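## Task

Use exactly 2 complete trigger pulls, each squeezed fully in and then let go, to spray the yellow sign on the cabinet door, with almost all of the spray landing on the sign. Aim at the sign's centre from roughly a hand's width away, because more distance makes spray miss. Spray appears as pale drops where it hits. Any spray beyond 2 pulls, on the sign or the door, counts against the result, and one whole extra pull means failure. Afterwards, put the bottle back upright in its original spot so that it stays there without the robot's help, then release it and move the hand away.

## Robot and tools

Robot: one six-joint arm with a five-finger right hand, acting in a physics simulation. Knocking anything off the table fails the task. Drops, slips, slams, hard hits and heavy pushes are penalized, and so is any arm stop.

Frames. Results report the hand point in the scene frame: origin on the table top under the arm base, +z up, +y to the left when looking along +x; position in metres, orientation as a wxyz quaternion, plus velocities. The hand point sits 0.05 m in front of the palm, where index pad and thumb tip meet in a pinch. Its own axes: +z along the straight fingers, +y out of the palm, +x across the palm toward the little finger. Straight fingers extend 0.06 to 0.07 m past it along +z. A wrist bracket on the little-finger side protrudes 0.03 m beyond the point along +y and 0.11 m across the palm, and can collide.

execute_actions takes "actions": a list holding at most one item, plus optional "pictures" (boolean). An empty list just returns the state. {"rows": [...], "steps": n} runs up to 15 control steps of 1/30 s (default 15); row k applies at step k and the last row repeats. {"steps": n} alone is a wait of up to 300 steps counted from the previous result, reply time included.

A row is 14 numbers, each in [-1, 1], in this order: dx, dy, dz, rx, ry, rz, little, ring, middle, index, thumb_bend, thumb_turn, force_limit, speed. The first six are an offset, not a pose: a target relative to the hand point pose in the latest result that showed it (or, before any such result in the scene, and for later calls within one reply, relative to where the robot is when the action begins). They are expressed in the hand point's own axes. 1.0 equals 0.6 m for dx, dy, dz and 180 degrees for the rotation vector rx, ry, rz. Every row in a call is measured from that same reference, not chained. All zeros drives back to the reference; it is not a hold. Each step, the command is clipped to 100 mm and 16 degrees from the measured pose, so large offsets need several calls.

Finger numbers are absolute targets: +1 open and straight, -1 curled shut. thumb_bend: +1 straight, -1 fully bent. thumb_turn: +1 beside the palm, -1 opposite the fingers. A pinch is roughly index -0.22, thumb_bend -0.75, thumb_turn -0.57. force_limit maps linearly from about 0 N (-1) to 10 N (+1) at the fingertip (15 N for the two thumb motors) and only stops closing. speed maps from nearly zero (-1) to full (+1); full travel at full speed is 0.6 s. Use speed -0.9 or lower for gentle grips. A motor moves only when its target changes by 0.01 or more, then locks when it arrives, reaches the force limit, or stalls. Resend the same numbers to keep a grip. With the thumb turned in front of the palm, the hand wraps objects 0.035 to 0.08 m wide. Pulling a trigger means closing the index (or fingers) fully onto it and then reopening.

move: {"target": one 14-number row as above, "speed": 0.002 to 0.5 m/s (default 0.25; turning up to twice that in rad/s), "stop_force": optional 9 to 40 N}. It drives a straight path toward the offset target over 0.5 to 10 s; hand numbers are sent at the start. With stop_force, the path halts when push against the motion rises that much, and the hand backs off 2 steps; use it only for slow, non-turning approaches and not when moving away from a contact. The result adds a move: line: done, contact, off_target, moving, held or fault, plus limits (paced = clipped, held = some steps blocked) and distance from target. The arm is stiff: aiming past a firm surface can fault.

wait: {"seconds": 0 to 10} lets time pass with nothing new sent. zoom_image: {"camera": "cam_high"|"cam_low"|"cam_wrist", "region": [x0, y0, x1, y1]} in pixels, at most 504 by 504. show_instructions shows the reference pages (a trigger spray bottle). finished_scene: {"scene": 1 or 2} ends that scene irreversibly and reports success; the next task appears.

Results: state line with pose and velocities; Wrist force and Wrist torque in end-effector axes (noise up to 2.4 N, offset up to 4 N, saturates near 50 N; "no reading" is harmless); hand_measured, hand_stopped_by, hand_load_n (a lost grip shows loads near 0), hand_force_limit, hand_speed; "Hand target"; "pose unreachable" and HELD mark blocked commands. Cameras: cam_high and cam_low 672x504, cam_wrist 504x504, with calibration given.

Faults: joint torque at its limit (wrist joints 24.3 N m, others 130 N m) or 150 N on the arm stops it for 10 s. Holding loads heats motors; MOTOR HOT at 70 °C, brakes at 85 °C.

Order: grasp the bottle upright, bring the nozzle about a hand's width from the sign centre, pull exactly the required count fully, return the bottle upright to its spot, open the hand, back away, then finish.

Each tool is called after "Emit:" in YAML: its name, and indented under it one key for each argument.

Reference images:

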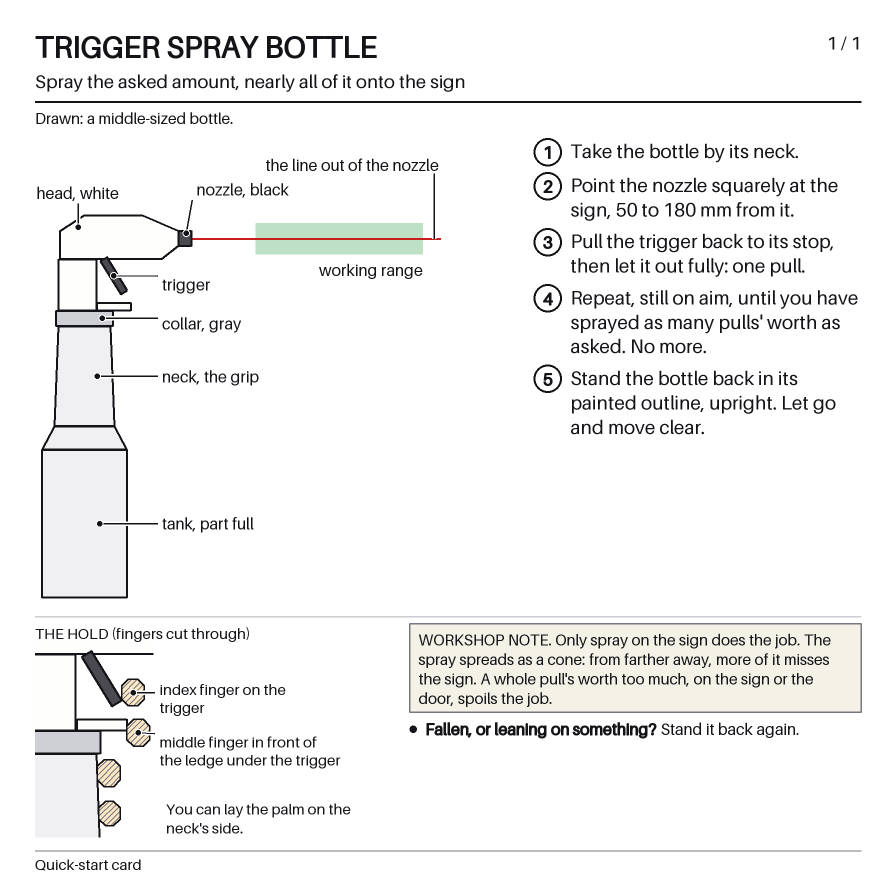

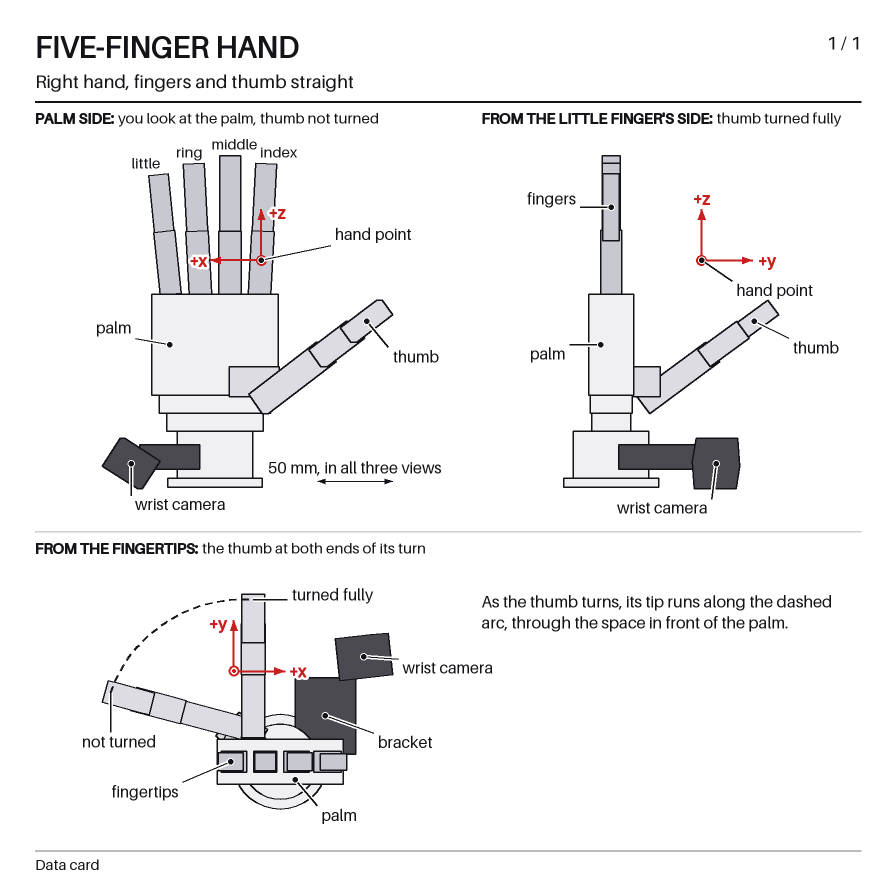

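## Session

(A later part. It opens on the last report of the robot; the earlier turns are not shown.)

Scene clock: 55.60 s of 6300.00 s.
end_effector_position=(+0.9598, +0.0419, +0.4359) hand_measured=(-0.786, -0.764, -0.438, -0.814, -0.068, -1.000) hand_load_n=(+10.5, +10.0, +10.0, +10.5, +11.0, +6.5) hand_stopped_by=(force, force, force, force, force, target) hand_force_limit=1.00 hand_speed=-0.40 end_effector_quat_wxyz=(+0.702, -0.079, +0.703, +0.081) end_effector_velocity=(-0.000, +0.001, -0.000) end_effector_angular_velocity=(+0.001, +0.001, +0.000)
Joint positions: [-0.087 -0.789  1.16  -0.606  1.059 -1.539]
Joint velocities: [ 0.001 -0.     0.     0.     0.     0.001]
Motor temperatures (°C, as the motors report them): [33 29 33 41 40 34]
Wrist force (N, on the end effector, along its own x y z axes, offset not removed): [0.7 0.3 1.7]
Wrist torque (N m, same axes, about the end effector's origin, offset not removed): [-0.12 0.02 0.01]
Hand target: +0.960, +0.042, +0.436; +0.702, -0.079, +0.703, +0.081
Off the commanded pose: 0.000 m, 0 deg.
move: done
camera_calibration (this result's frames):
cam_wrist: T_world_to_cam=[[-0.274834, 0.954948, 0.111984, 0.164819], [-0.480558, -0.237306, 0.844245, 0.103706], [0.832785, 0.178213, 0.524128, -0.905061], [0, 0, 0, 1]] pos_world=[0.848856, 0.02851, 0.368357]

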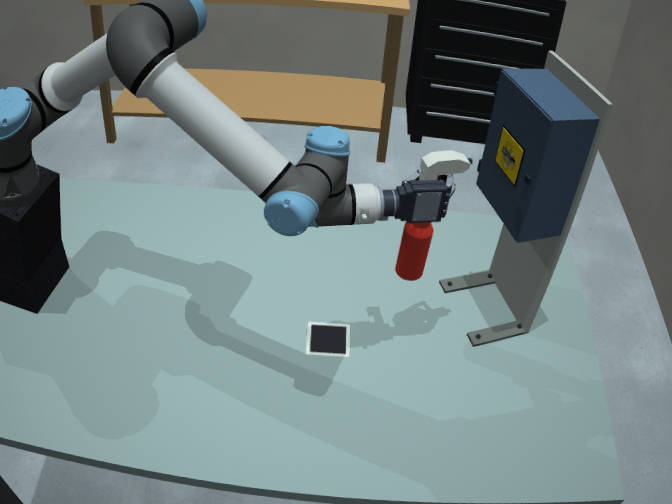

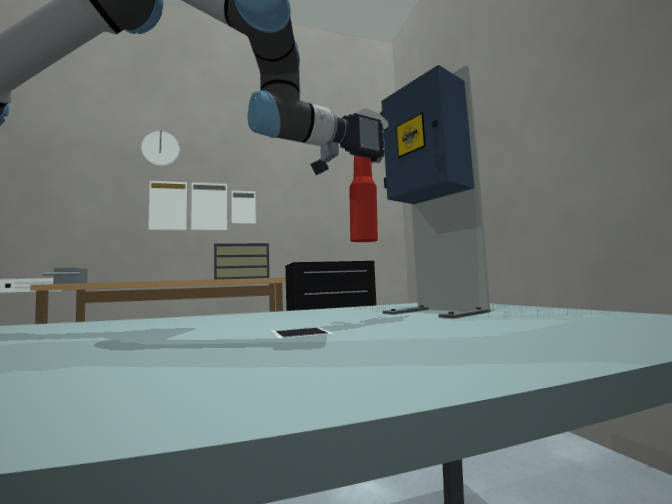

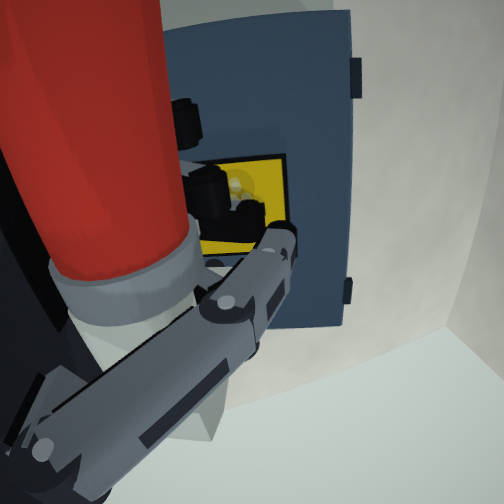

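Emit:
execute_actions:
  actions:
    - {"rows":[[0,0,0,0,0,0,-1,-1,-1,-0.97,-1,-1,1,1]],"steps":8}
  pictures: false

Emit:
move:
  target: [0,0,0,0,0,0,-1,-1,-1,0.2,-1,-1,1,-0.2]

Emit:
move:
  target: [0,0,0,0,0,0,-1,-1,-1,-0.76,-1,-1,1,-0.4]

Emit:
move:
  target: [0,0,0,0,0,0,-1,-1,-1,-1,-1,-1,1,0.3]

Emit:
zoom_image:
  camera: "cam_high"
  region: [390,110,550,230]

Scene clock: 59.17 s of 6300.00 s.
end_effector_position=(+0.9598, +0.0419, +0.4359) hand_measured=(-0.786, -0.764, -0.438, -0.814, -0.068, -1.000) hand_load_n=(+10.5, +10.0, +10.0, +10.5, +11.0, +6.5) hand_stopped_by=(force, force, force, force, force, target) hand_force_limit=1.00 hand_speed=1.00 end_effector_quat_wxyz=(+0.702, -0.079, +0.703, +0.081) end_effector_velocity=(+0.000, -0.000, -0.000) end_effector_angular_velocity=(-0.000, -0.000, -0.000)
Joint positions: [-0.087 -0.789  1.16  -0.606  1.059 -1.539]
Joint velocities: [-0.  0. -0.  0. -0. -0.]
Motor temperatures (°C, as the motors report them): [33 29 33 41 40 34]
Wrist force (N, on the end effector, along its own x y z axes, offset not removed): [1.2 1.3 -1.0]
Wrist torque (N m, same axes, about the end effector's origin, offset not removed): [0.29 0.08 0.09]
Hand target: +0.960, +0.042, +0.436; +0.702, -0.079, +0.703, +0.081
Off the commanded pose: 0.000 m, 0 deg.
Steps of this call (steps 1 to 90: nothing new was sent; then 0.30 s passed at rest; steps 91 to 98: all 8 steps of this action). Readings (end_effector_position | what the end effector reports):
91: (+0.9598, +0.0419, +0.4359) | hand_measured=(-0.786, -0.764, -0.438, -0.814, -0.068, -1.000) hand_load_n=(+10.5, +10.0, +10.0, +10.5, +11.0, +6.5) hand_stopped_by=(force, force, force, force, force, target) hand_force_limit=1.00 hand_speed=1.00
92: (+0.9598, +0.0419, +0.4359) | hand_measured=(-0.786, -0.764, -0.438, -0.814, -0.068, -1.000) hand_load_n=(+10.5, +10.0, +10.0, +10.5, +11.0, +6.5) hand_stopped_by=(force, force, force, force, force, target) hand_force_limit=1.00 hand_speed=1.00
94: (+0.9598, +0.0419, +0.4359) | hand_measured=(-0.786, -0.764, -0.438, -0.814, -0.068, -1.000) hand_load_n=(+10.5, +10.0, +10.0, +10.5, +11.0, +6.5) hand_stopped_by=(force, force, force, force, force, target) hand_force_limit=1.00 hand_speed=1.00
98: the state above

Scene clock: 60.43 s of 6300.00 s.
end_effector_position=(+0.9598, +0.0419, +0.4359) hand_measured=(-0.786, -0.764, -0.438, +0.200, -0.068, -1.000) hand_load_n=(+8.5, +9.5, +10.0, +0.0, +11.5, +6.0) hand_stopped_by=(force, force, force, target, force, target) hand_force_limit=1.00 hand_speed=-0.20 end_effector_quat_wxyz=(+0.702, -0.079, +0.703, +0.081) end_effector_velocity=(-0.001, +0.001, -0.001) end_effector_angular_velocity=(-0.000, +0.002, +0.001)
Joint positions: [-0.087 -0.789  1.16  -0.606  1.059 -1.539]
Joint velocities: [ 0.001  0.     0.002 -0.     0.    -0.001]
Motor temperatures (°C, as the motors report them): [33 29 33 41 40 34]
Wrist force (N, on the end effector, along its own x y z axes, offset not removed): [1.3 0.1 0.5]
Wrist torque (N m, same axes, about the end effector's origin, offset not removed): [-0.04 -0.07 0.04]
Hand target: +0.960, +0.042, +0.436; +0.702, -0.079, +0.703, +0.081
Off the commanded pose: 0.000 m, 0 deg.
move: done
camera_calibration (this result's frames):
cam_wrist: T_world_to_cam=[[-0.274834, 0.954948, 0.111984, 0.164819], [-0.480558, -0.237306, 0.844245, 0.103706], [0.832785, 0.178212, 0.524128, -0.905062], [0, 0, 0, 1]] pos_world=[0.848856, 0.02851, 0.368357]

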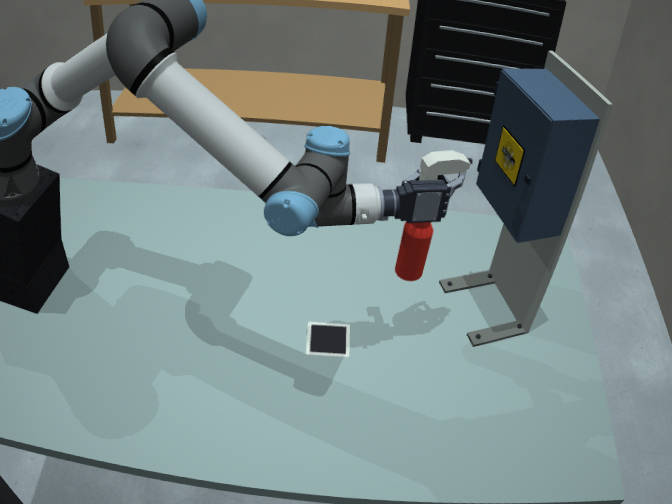

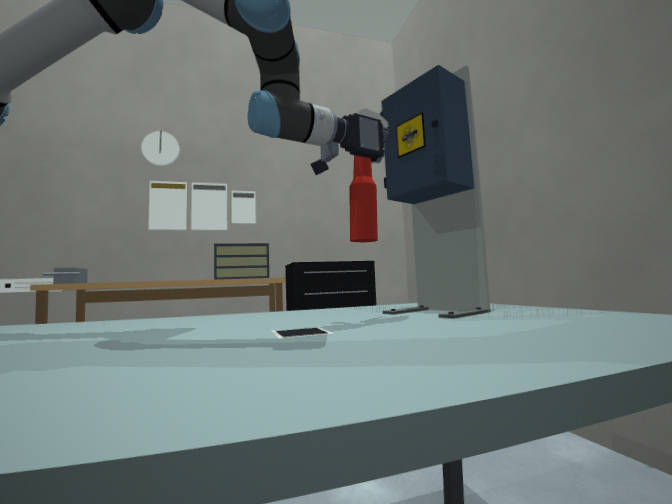

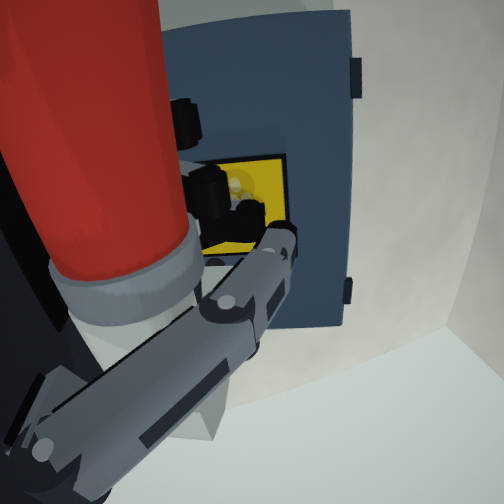

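Scene clock: 61.67 s of 6300.00 s.
end_effector_position=(+0.9598, +0.0419, +0.4359) hand_measured=(-0.786, -0.764, -0.438, -0.758, -0.068, -1.000) hand_load_n=(+9.5, +10.0, +10.0, +5.0, +11.5, +6.5) hand_stopped_by=(force, force, force, target, force, target) hand_force_limit=1.00 hand_speed=-0.40 end_effector_quat_wxyz=(+0.702, -0.079, +0.703, +0.081) end_effector_velocity=(-0.000, -0.001, -0.000) end_effector_angular_velocity=(+0.001, +0.001, -0.001)
Joint positions: [-0.087 -0.789  1.16  -0.606  1.059 -1.539]
Joint velocities: [-0.001  0.     0.001 -0.    -0.     0.001]
Motor temperatures (°C, as the motors report them): [33 29 33 41 40 34]
Wrist force (N, on the end effector, along its own x y z axes, offset not removed): [1.2 0.0 -1.5]
Wrist torque (N m, same axes, about the end effector's origin, offset not removed): [0.04 0.04 -0.07]
Hand target: +0.960, +0.042, +0.436; +0.702, -0.079, +0.703, +0.081
Off the commanded pose: 0.000 m, 0 deg.
move: done
camera_calibration (this result's frames):
cam_wrist: T_world_to_cam=[[-0.274834, 0.954948, 0.111984, 0.164819], [-0.480558, -0.237306, 0.844245, 0.103707], [0.832785, 0.178212, 0.524128, -0.905062], [0, 0, 0, 1]] pos_world=[0.848856, 0.02851, 0.368357]

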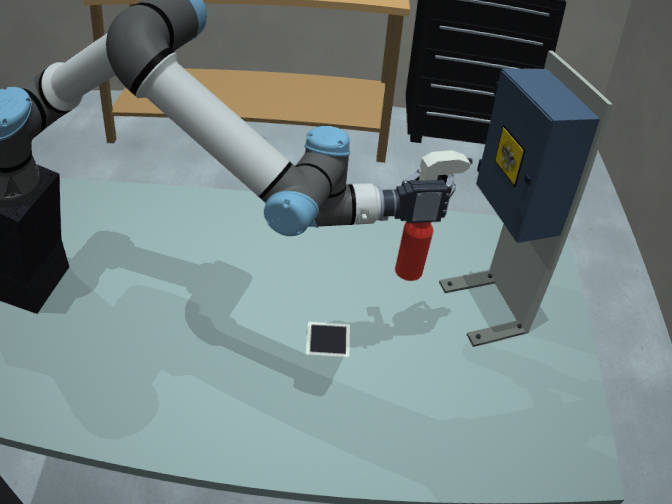

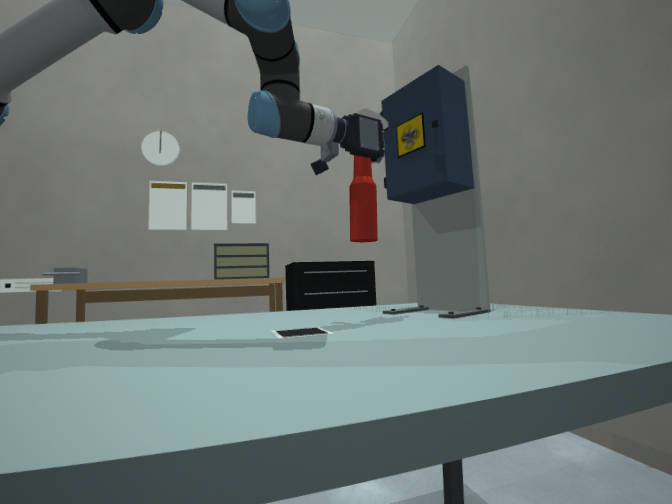

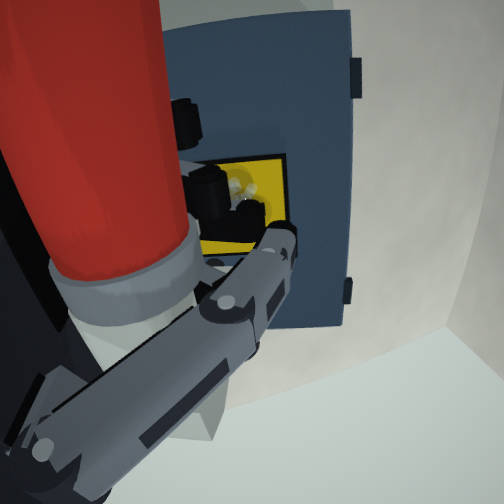

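Scene clock: 62.17 s of 6300.00 s.
end_effector_position=(+0.9598, +0.0419, +0.4359) hand_measured=(-0.786, -0.764, -0.438, -0.816, -0.068, -1.000) hand_load_n=(+10.5, +9.5, +10.0, +11.0, +11.0, +6.5) hand_stopped_by=(force, force, force, force, force, target) hand_force_limit=1.00 hand_speed=0.30 end_effector_quat_wxyz=(+0.702, -0.079, +0.703, +0.081) end_effector_velocity=(+0.000, +0.000, +0.000) end_effector_angular_velocity=(-0.001, -0.001, -0.000)
Joint positions: [-0.087 -0.789  1.16  -0.606  1.059 -1.539]
Joint velocities: [ 0.     0.    -0.001  0.     0.    -0.001]
Motor temperatures (°C, as the motors report them): [33 29 33 41 40 34]
Wrist force (N, on the end effector, along its own x y z axes, offset not removed): [1.2 0.4 1.1]
Wrist torque (N m, same axes, about the end effector's origin, offset not removed): [-0.01 0.21 0.05]
Hand target: +0.960, +0.042, +0.436; +0.702, -0.079, +0.703, +0.081
Off the commanded pose: 0.000 m, 0 deg.
move: done
camera_calibration (this result's frames):
cam_wrist: T_world_to_cam=[[-0.274834, 0.954948, 0.111984, 0.164819], [-0.480558, -0.237306, 0.844245, 0.103707], [0.832785, 0.178212, 0.524128, -0.905062], [0, 0, 0, 1]] pos_world=[0.848856, 0.02851, 0.368357]

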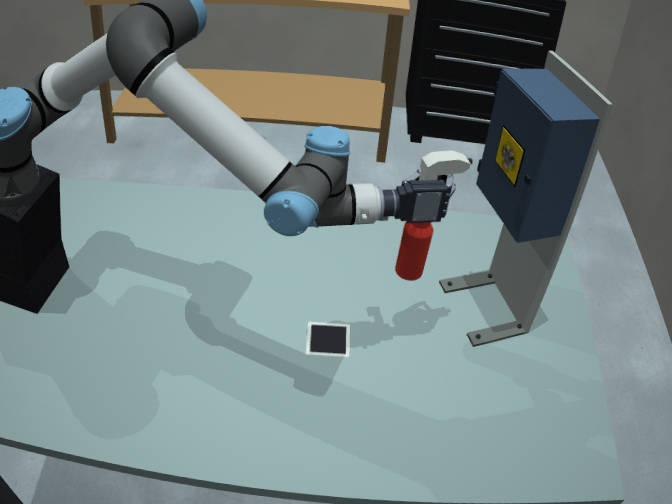

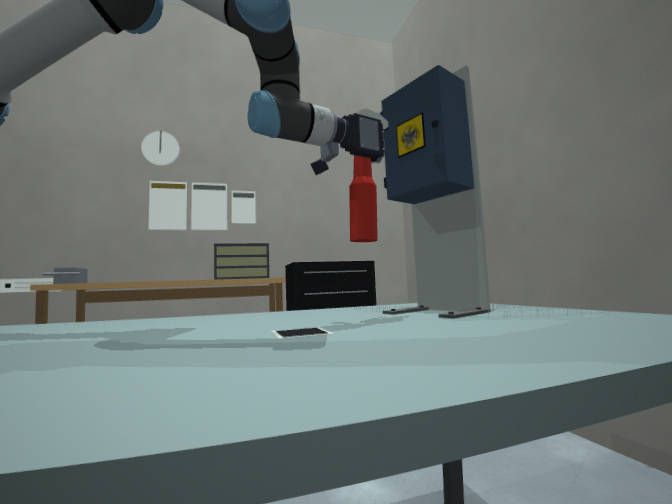

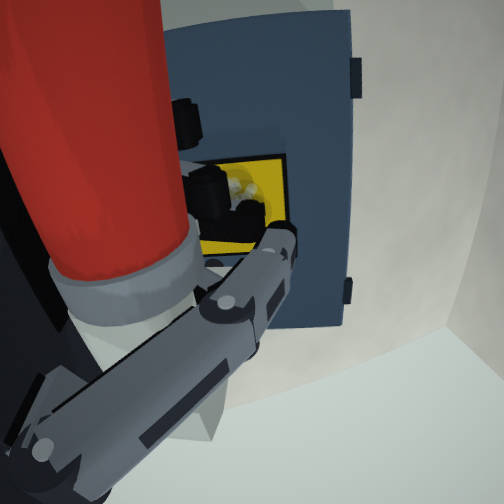

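Region (390, 110, 550, 230) of cam_high's 672x504 image, scaled by 3.150, with more detail than that image has; it fills the top 378 rows of this view, and the rest is white.

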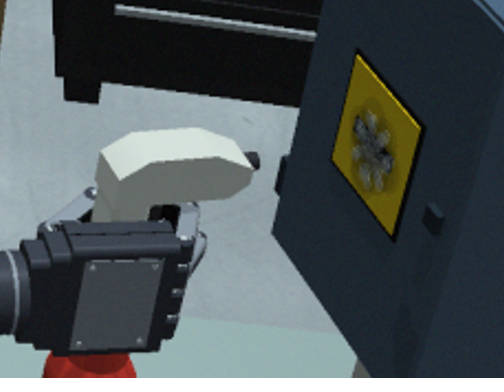

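Emit:
move:
  target: [0.282,-0.053,-0.28,0.072,0,0,-1,-1,-1,0.6,-1,-1,1,0]
  speed: 0.15

Emit:
move:
  target: [0.017,0,0,0,0,0,-1,-1,-1,0.6,-1,-1,1,0]
  speed: 0.01
  stop_force: 10

Emit:
move:
  target: [0,0,0,0,0,0,1,1,1,1,1,-1,1,-0.4]

Emit:
move:
  target: [0,-0.025,-0.04,0,0,0,1,1,1,1,1,-1,1,-0.4]
  speed: 0.05

Emit:
move:
  target: [0,-0.08,-0.3,0,0,0,1,1,1,1,1,-1,1,-0.4]

Scene clock: 67.97 s of 6300.00 s.
end_effector_position=(+0.8031, -0.0267, +0.2671) hand_measured=(-0.786, -0.764, -0.438, +0.600, -0.068, -1.000) hand_load_n=(+8.0, +9.5, +10.0, +0.0, +11.5, +6.0) hand_stopped_by=(force, force, force, target, force, target) hand_force_limit=1.00 hand_speed=0.00 end_effector_quat_wxyz=(+0.707, +0.000, +0.707, +0.001) end_effector_velocity=(-0.002, -0.000, -0.001) end_effector_angular_velocity=(+0.001, -0.000, -0.002)
Joint positions: [-0.192 -0.736  1.728 -1.228  1.183 -1.517]
Joint velocities: [-0.001  0.002  0.004 -0.006  0.001  0.001]
Motor temperatures (°C, as the motors report them): [33 29 33 41 40 34]
Wrist force (N, on the end effector, along its own x y z axes, offset not removed): [-0.6 1.2 1.5]
Wrist torque (N m, same axes, about the end effector's origin, offset not removed): [0.11 0.22 -0.05]
Hand target: +0.803, -0.027, +0.267; +0.707, +0.000, +0.707, +0.001
Off the commanded pose: 0.000 m, 0 deg.
After step 90, 0.70 s passed at rest.
move: done
camera_calibration (this result's frames):
cam_wrist: T_world_to_cam=[[-0.0538462, 0.992278, 0.111736, 0.0297256], [-0.521327, -0.123374, 0.844392, 0.190355], [0.851657, -0.0127839, 0.523944, -0.694078], [0, 0, 0, 1]] pos_world=[0.691954, -0.0148843, 0.199603]

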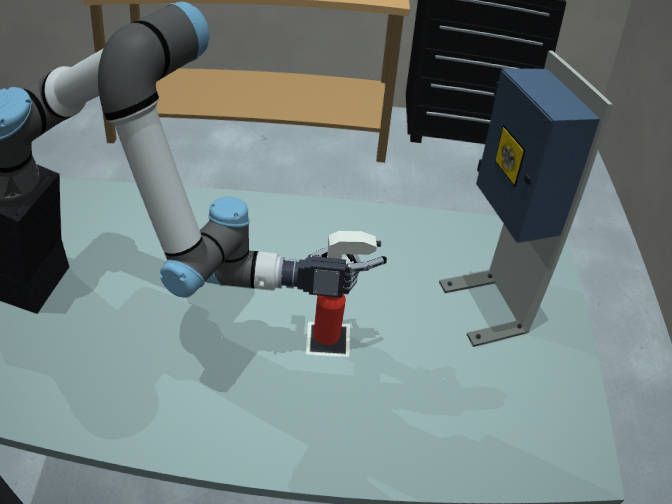

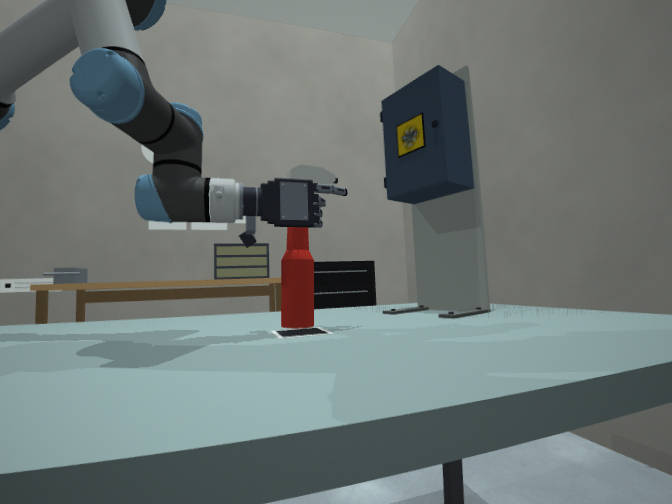

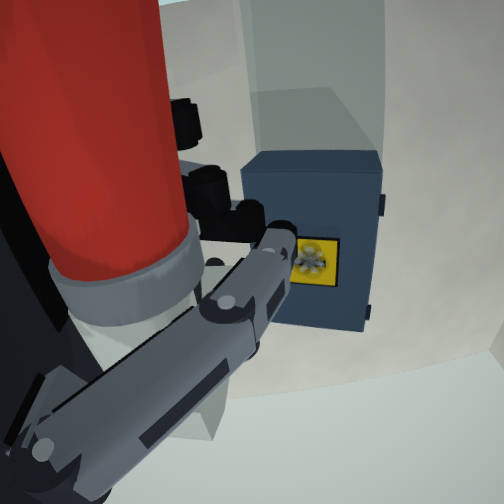

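Scene clock: 69.20 s of 6300.00 s.
end_effector_position=(+0.8031, -0.0266, +0.2571) hand_measured=(-0.786, -0.764, -0.438, +0.600, -0.068, -1.000) hand_load_n=(+8.0, +9.5, +10.0, +0.0, +11.5, +6.0) hand_stopped_by=(force, force, force, target, force, target) hand_force_limit=1.00 hand_speed=0.00 end_effector_quat_wxyz=(+0.707, +0.000, +0.707, +0.001) end_effector_velocity=(+0.001, +0.000, -0.001) end_effector_angular_velocity=(+0.001, -0.001, +0.000)
Joint positions: [-0.191 -0.714  1.718 -1.24   1.183 -1.517]
Joint velocities: [ 0.     0.004 -0.003 -0.002  0.     0.001]
Motor temperatures (°C, as the motors report them): [33 29 33 41 40 34]
Wrist force (N, on the end effector, along its own x y z axes, offset not removed): [0.1 1.0 -1.3]
Wrist torque (N m, same axes, about the end effector's origin, offset not removed): [0.15 0.19 -0.12]
Hand target: +0.803, -0.027, +0.257; +0.707, +0.000, +0.707, +0.001
Off the commanded pose: 0.000 m, 0 deg.
move: done
camera_calibration (this result's frames):
cam_wrist: T_world_to_cam=[[-0.0538446, 0.992278, 0.111737, 0.0308355], [-0.52132, -0.123373, 0.844396, 0.198807], [0.851661, -0.0127844, 0.523937, -0.688809], [0, 0, 0, 1]] pos_world=[0.691935, -0.014876, 0.189576]

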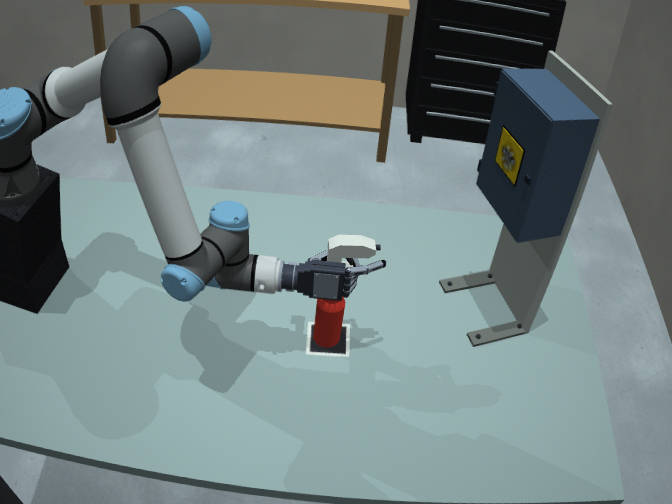

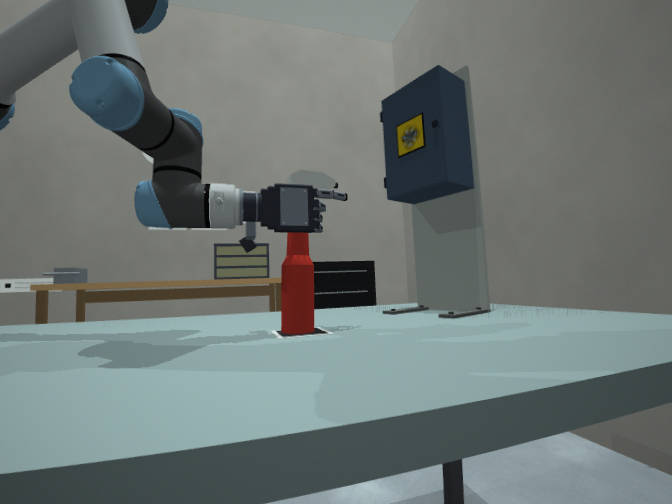

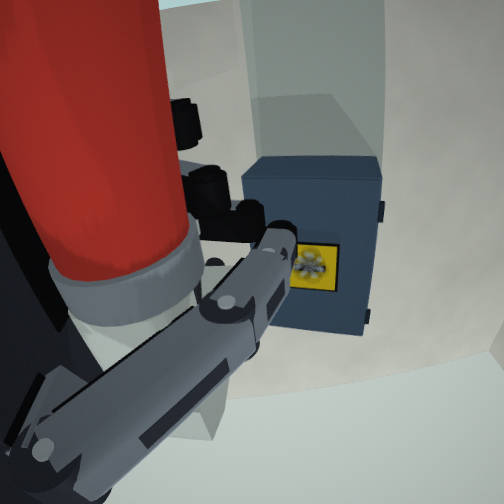

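Scene clock: 71.27 s of 6300.00 s.
end_effector_position=(+0.8031, -0.0266, +0.2571) hand_measured=(+1.000, +1.000, +1.000, +1.000, +1.000, -1.000) hand_load_n=(+0.0, +0.0, +0.0, +0.0, +0.0, +0.0) hand_stopped_by=(target, target, target, target, target, target) hand_force_limit=1.00 hand_speed=-0.40 end_effector_quat_wxyz=(+0.707, +0.000, +0.707, +0.001) end_effector_velocity=(-0.001, -0.000, -0.001) end_effector_angular_velocity=(-0.000, +0.001, -0.001)
Joint positions: [-0.191 -0.714  1.718 -1.24   1.183 -1.517]
Joint velocities: [-0.001  0.     0.001 -0.    -0.    -0.001]
Motor temperatures (°C, as the motors report them): [33 29 33 41 40 34]
Wrist force (N, on the end effector, along its own x y z axes, offset not removed): [0.1 -0.9 0.6]
Wrist torque (N m, same axes, about the end effector's origin, offset not removed): [-0.20 -0.04 0.07]
Hand target: +0.803, -0.027, +0.257; +0.707, +0.000, +0.707, +0.001
Off the commanded pose: 0.000 m, 0 deg.
move: done
camera_calibration (this result's frames):
cam_wrist: T_world_to_cam=[[-0.0538415, 0.992279, 0.111729, 0.0308303], [-0.521323, -0.123365, 0.844395, 0.198811], [0.851659, -0.0127835, 0.52394, -0.688811], [0, 0, 0, 1]] pos_world=[0.691937, -0.0148714, 0.189576]

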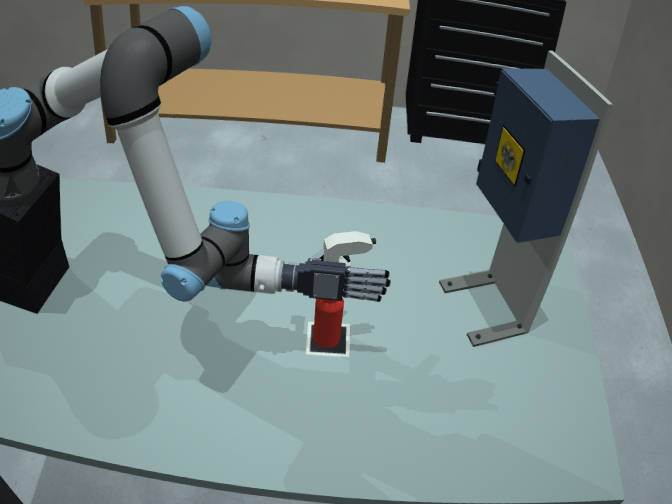

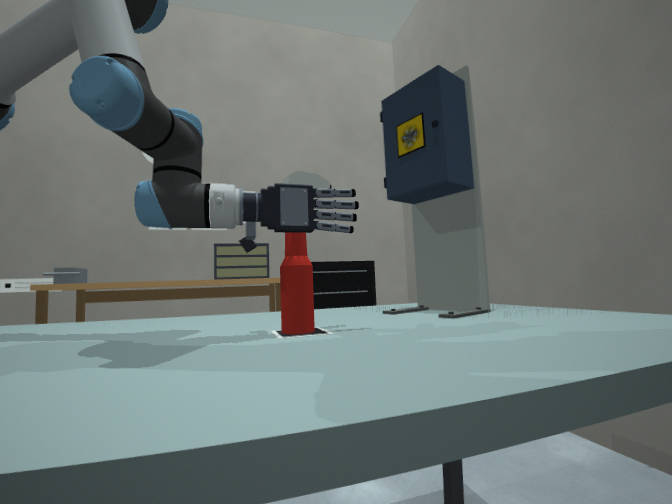

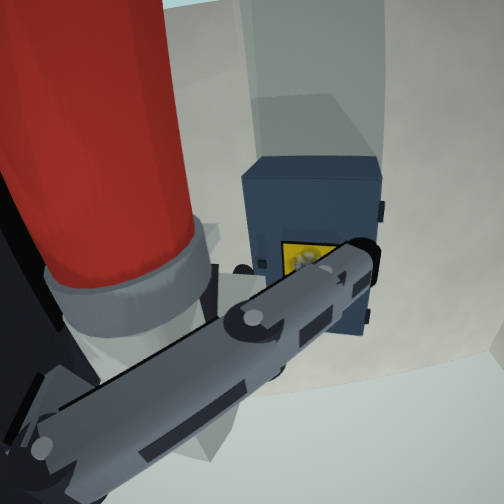

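Scene clock: 72.20 s of 6300.00 s.
end_effector_position=(+0.7793, -0.0415, +0.2571) hand_measured=(+1.000, +1.000, +1.000, +1.000, +1.000, -1.000) hand_load_n=(+0.0, +0.0, +0.0, +0.0, +0.0, +0.0) hand_stopped_by=(target, target, target, target, target, target) hand_force_limit=1.00 hand_speed=-0.40 end_effector_quat_wxyz=(+0.707, +0.000, +0.707, +0.001) end_effector_velocity=(-0.002, -0.001, -0.000) end_effector_angular_velocity=(-0.001, +0.001, +0.000)
Joint positions: [-0.233 -0.73   1.784 -1.294  1.142 -1.506]
Joint velocities: [-0.003 -0.001  0.006 -0.005 -0.004 -0.   ]
Motor temperatures (°C, as the motors report them): [33 29 33 41 40 34]
Wrist force (N, on the end effector, along its own x y z axes, offset not removed): [-0.9 0.9 -0.9]
Wrist torque (N m, same axes, about the end effector's origin, offset not removed): [0.33 0.27 -0.09]
Hand target: +0.779, -0.042, +0.257; +0.707, +0.000, +0.707, +0.001
Off the commanded pose: 0.000 m, 0 deg.
move: done
camera_calibration (this result's frames):
cam_wrist: T_world_to_cam=[[-0.053838, 0.992283, 0.1117, 0.0443424], [-0.521302, -0.123338, 0.844412, 0.184526], [0.851673, -0.0127677, 0.523919, -0.668752], [0, 0, 0, 1]] pos_world=[0.668138, -0.0297796, 0.189603]

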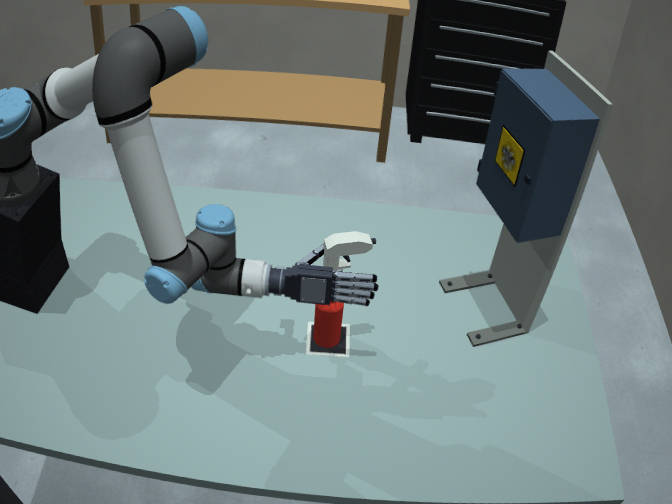

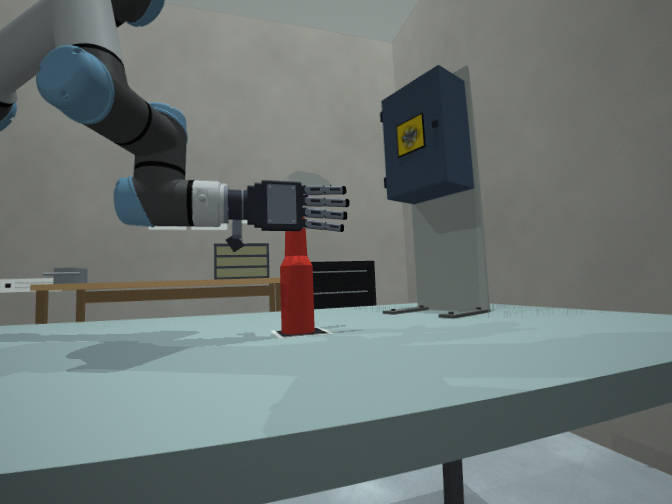

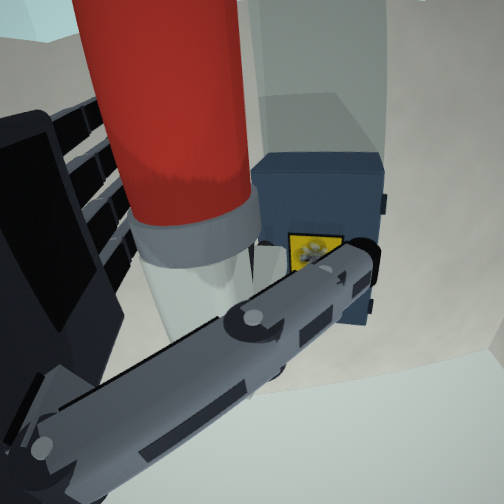

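Scene clock: 73.60 s of 6300.00 s.
end_effector_position=(+0.5996, -0.0896, +0.2574) hand_measured=(+1.000, +1.000, +1.000, +1.000, +1.000, -1.000) hand_load_n=(+0.0, +0.0, +0.0, +0.0, +0.0, +0.0) hand_stopped_by=(target, target, target, target, target, target) hand_force_limit=1.00 hand_speed=-0.40 end_effector_quat_wxyz=(+0.707, +0.000, +0.708, +0.001) end_effector_velocity=(-0.002, -0.000, -0.000) end_effector_angular_velocity=(-0.001, -0.001, +0.000)
Joint positions: [-0.539 -0.766  2.241 -1.768  0.847 -1.411]
Joint velocities: [-0.004  0.001  0.005 -0.008 -0.004  0.001]
Motor temperatures (°C, as the motors report them): [33 29 33 41 40 34]
Wrist force (N, on the end effector, along its own x y z axes, offset not removed): [-0.3 1.9 1.3]
Wrist torque (N m, same axes, about the end effector's origin, offset not removed): [0.14 -0.03 -0.02]
Hand target: +0.599, -0.090, +0.257; +0.707, +0.000, +0.707, +0.001
Off the commanded pose: 0.000 m, 0 deg.
move: done
camera_calibration (this result's frames):
cam_wrist: T_world_to_cam=[[-0.0537962, 0.992309, 0.111488, 0.0823928], [-0.521084, -0.123139, 0.844576, 0.0845045], [0.851808, -0.0126595, 0.523701, -0.516412], [0, 0, 0, 1]] pos_world=[0.48835, -0.0778908, 0.189889]

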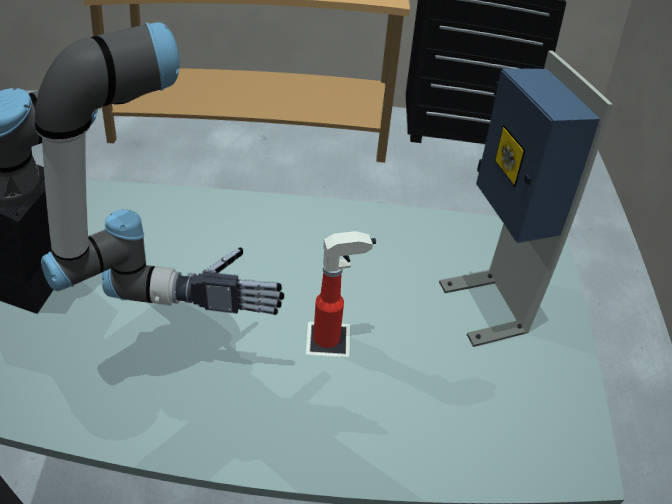

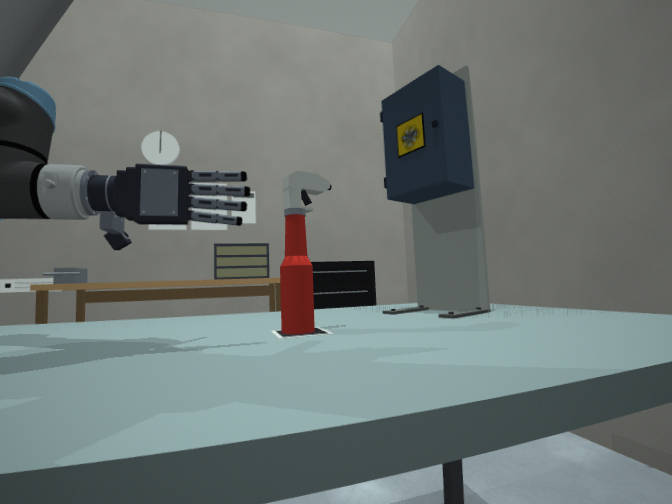

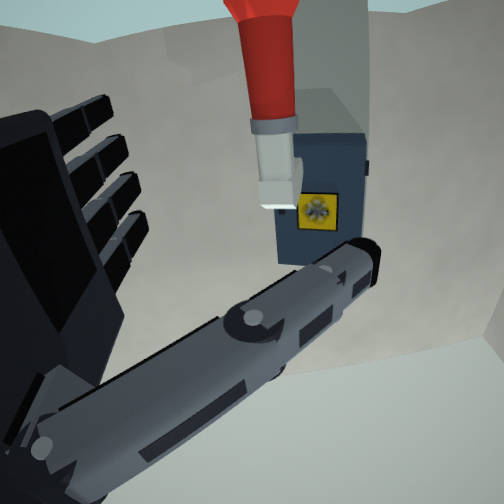

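Emit:
finished_scene:
  scene: 1

The scene is finished: the task was done.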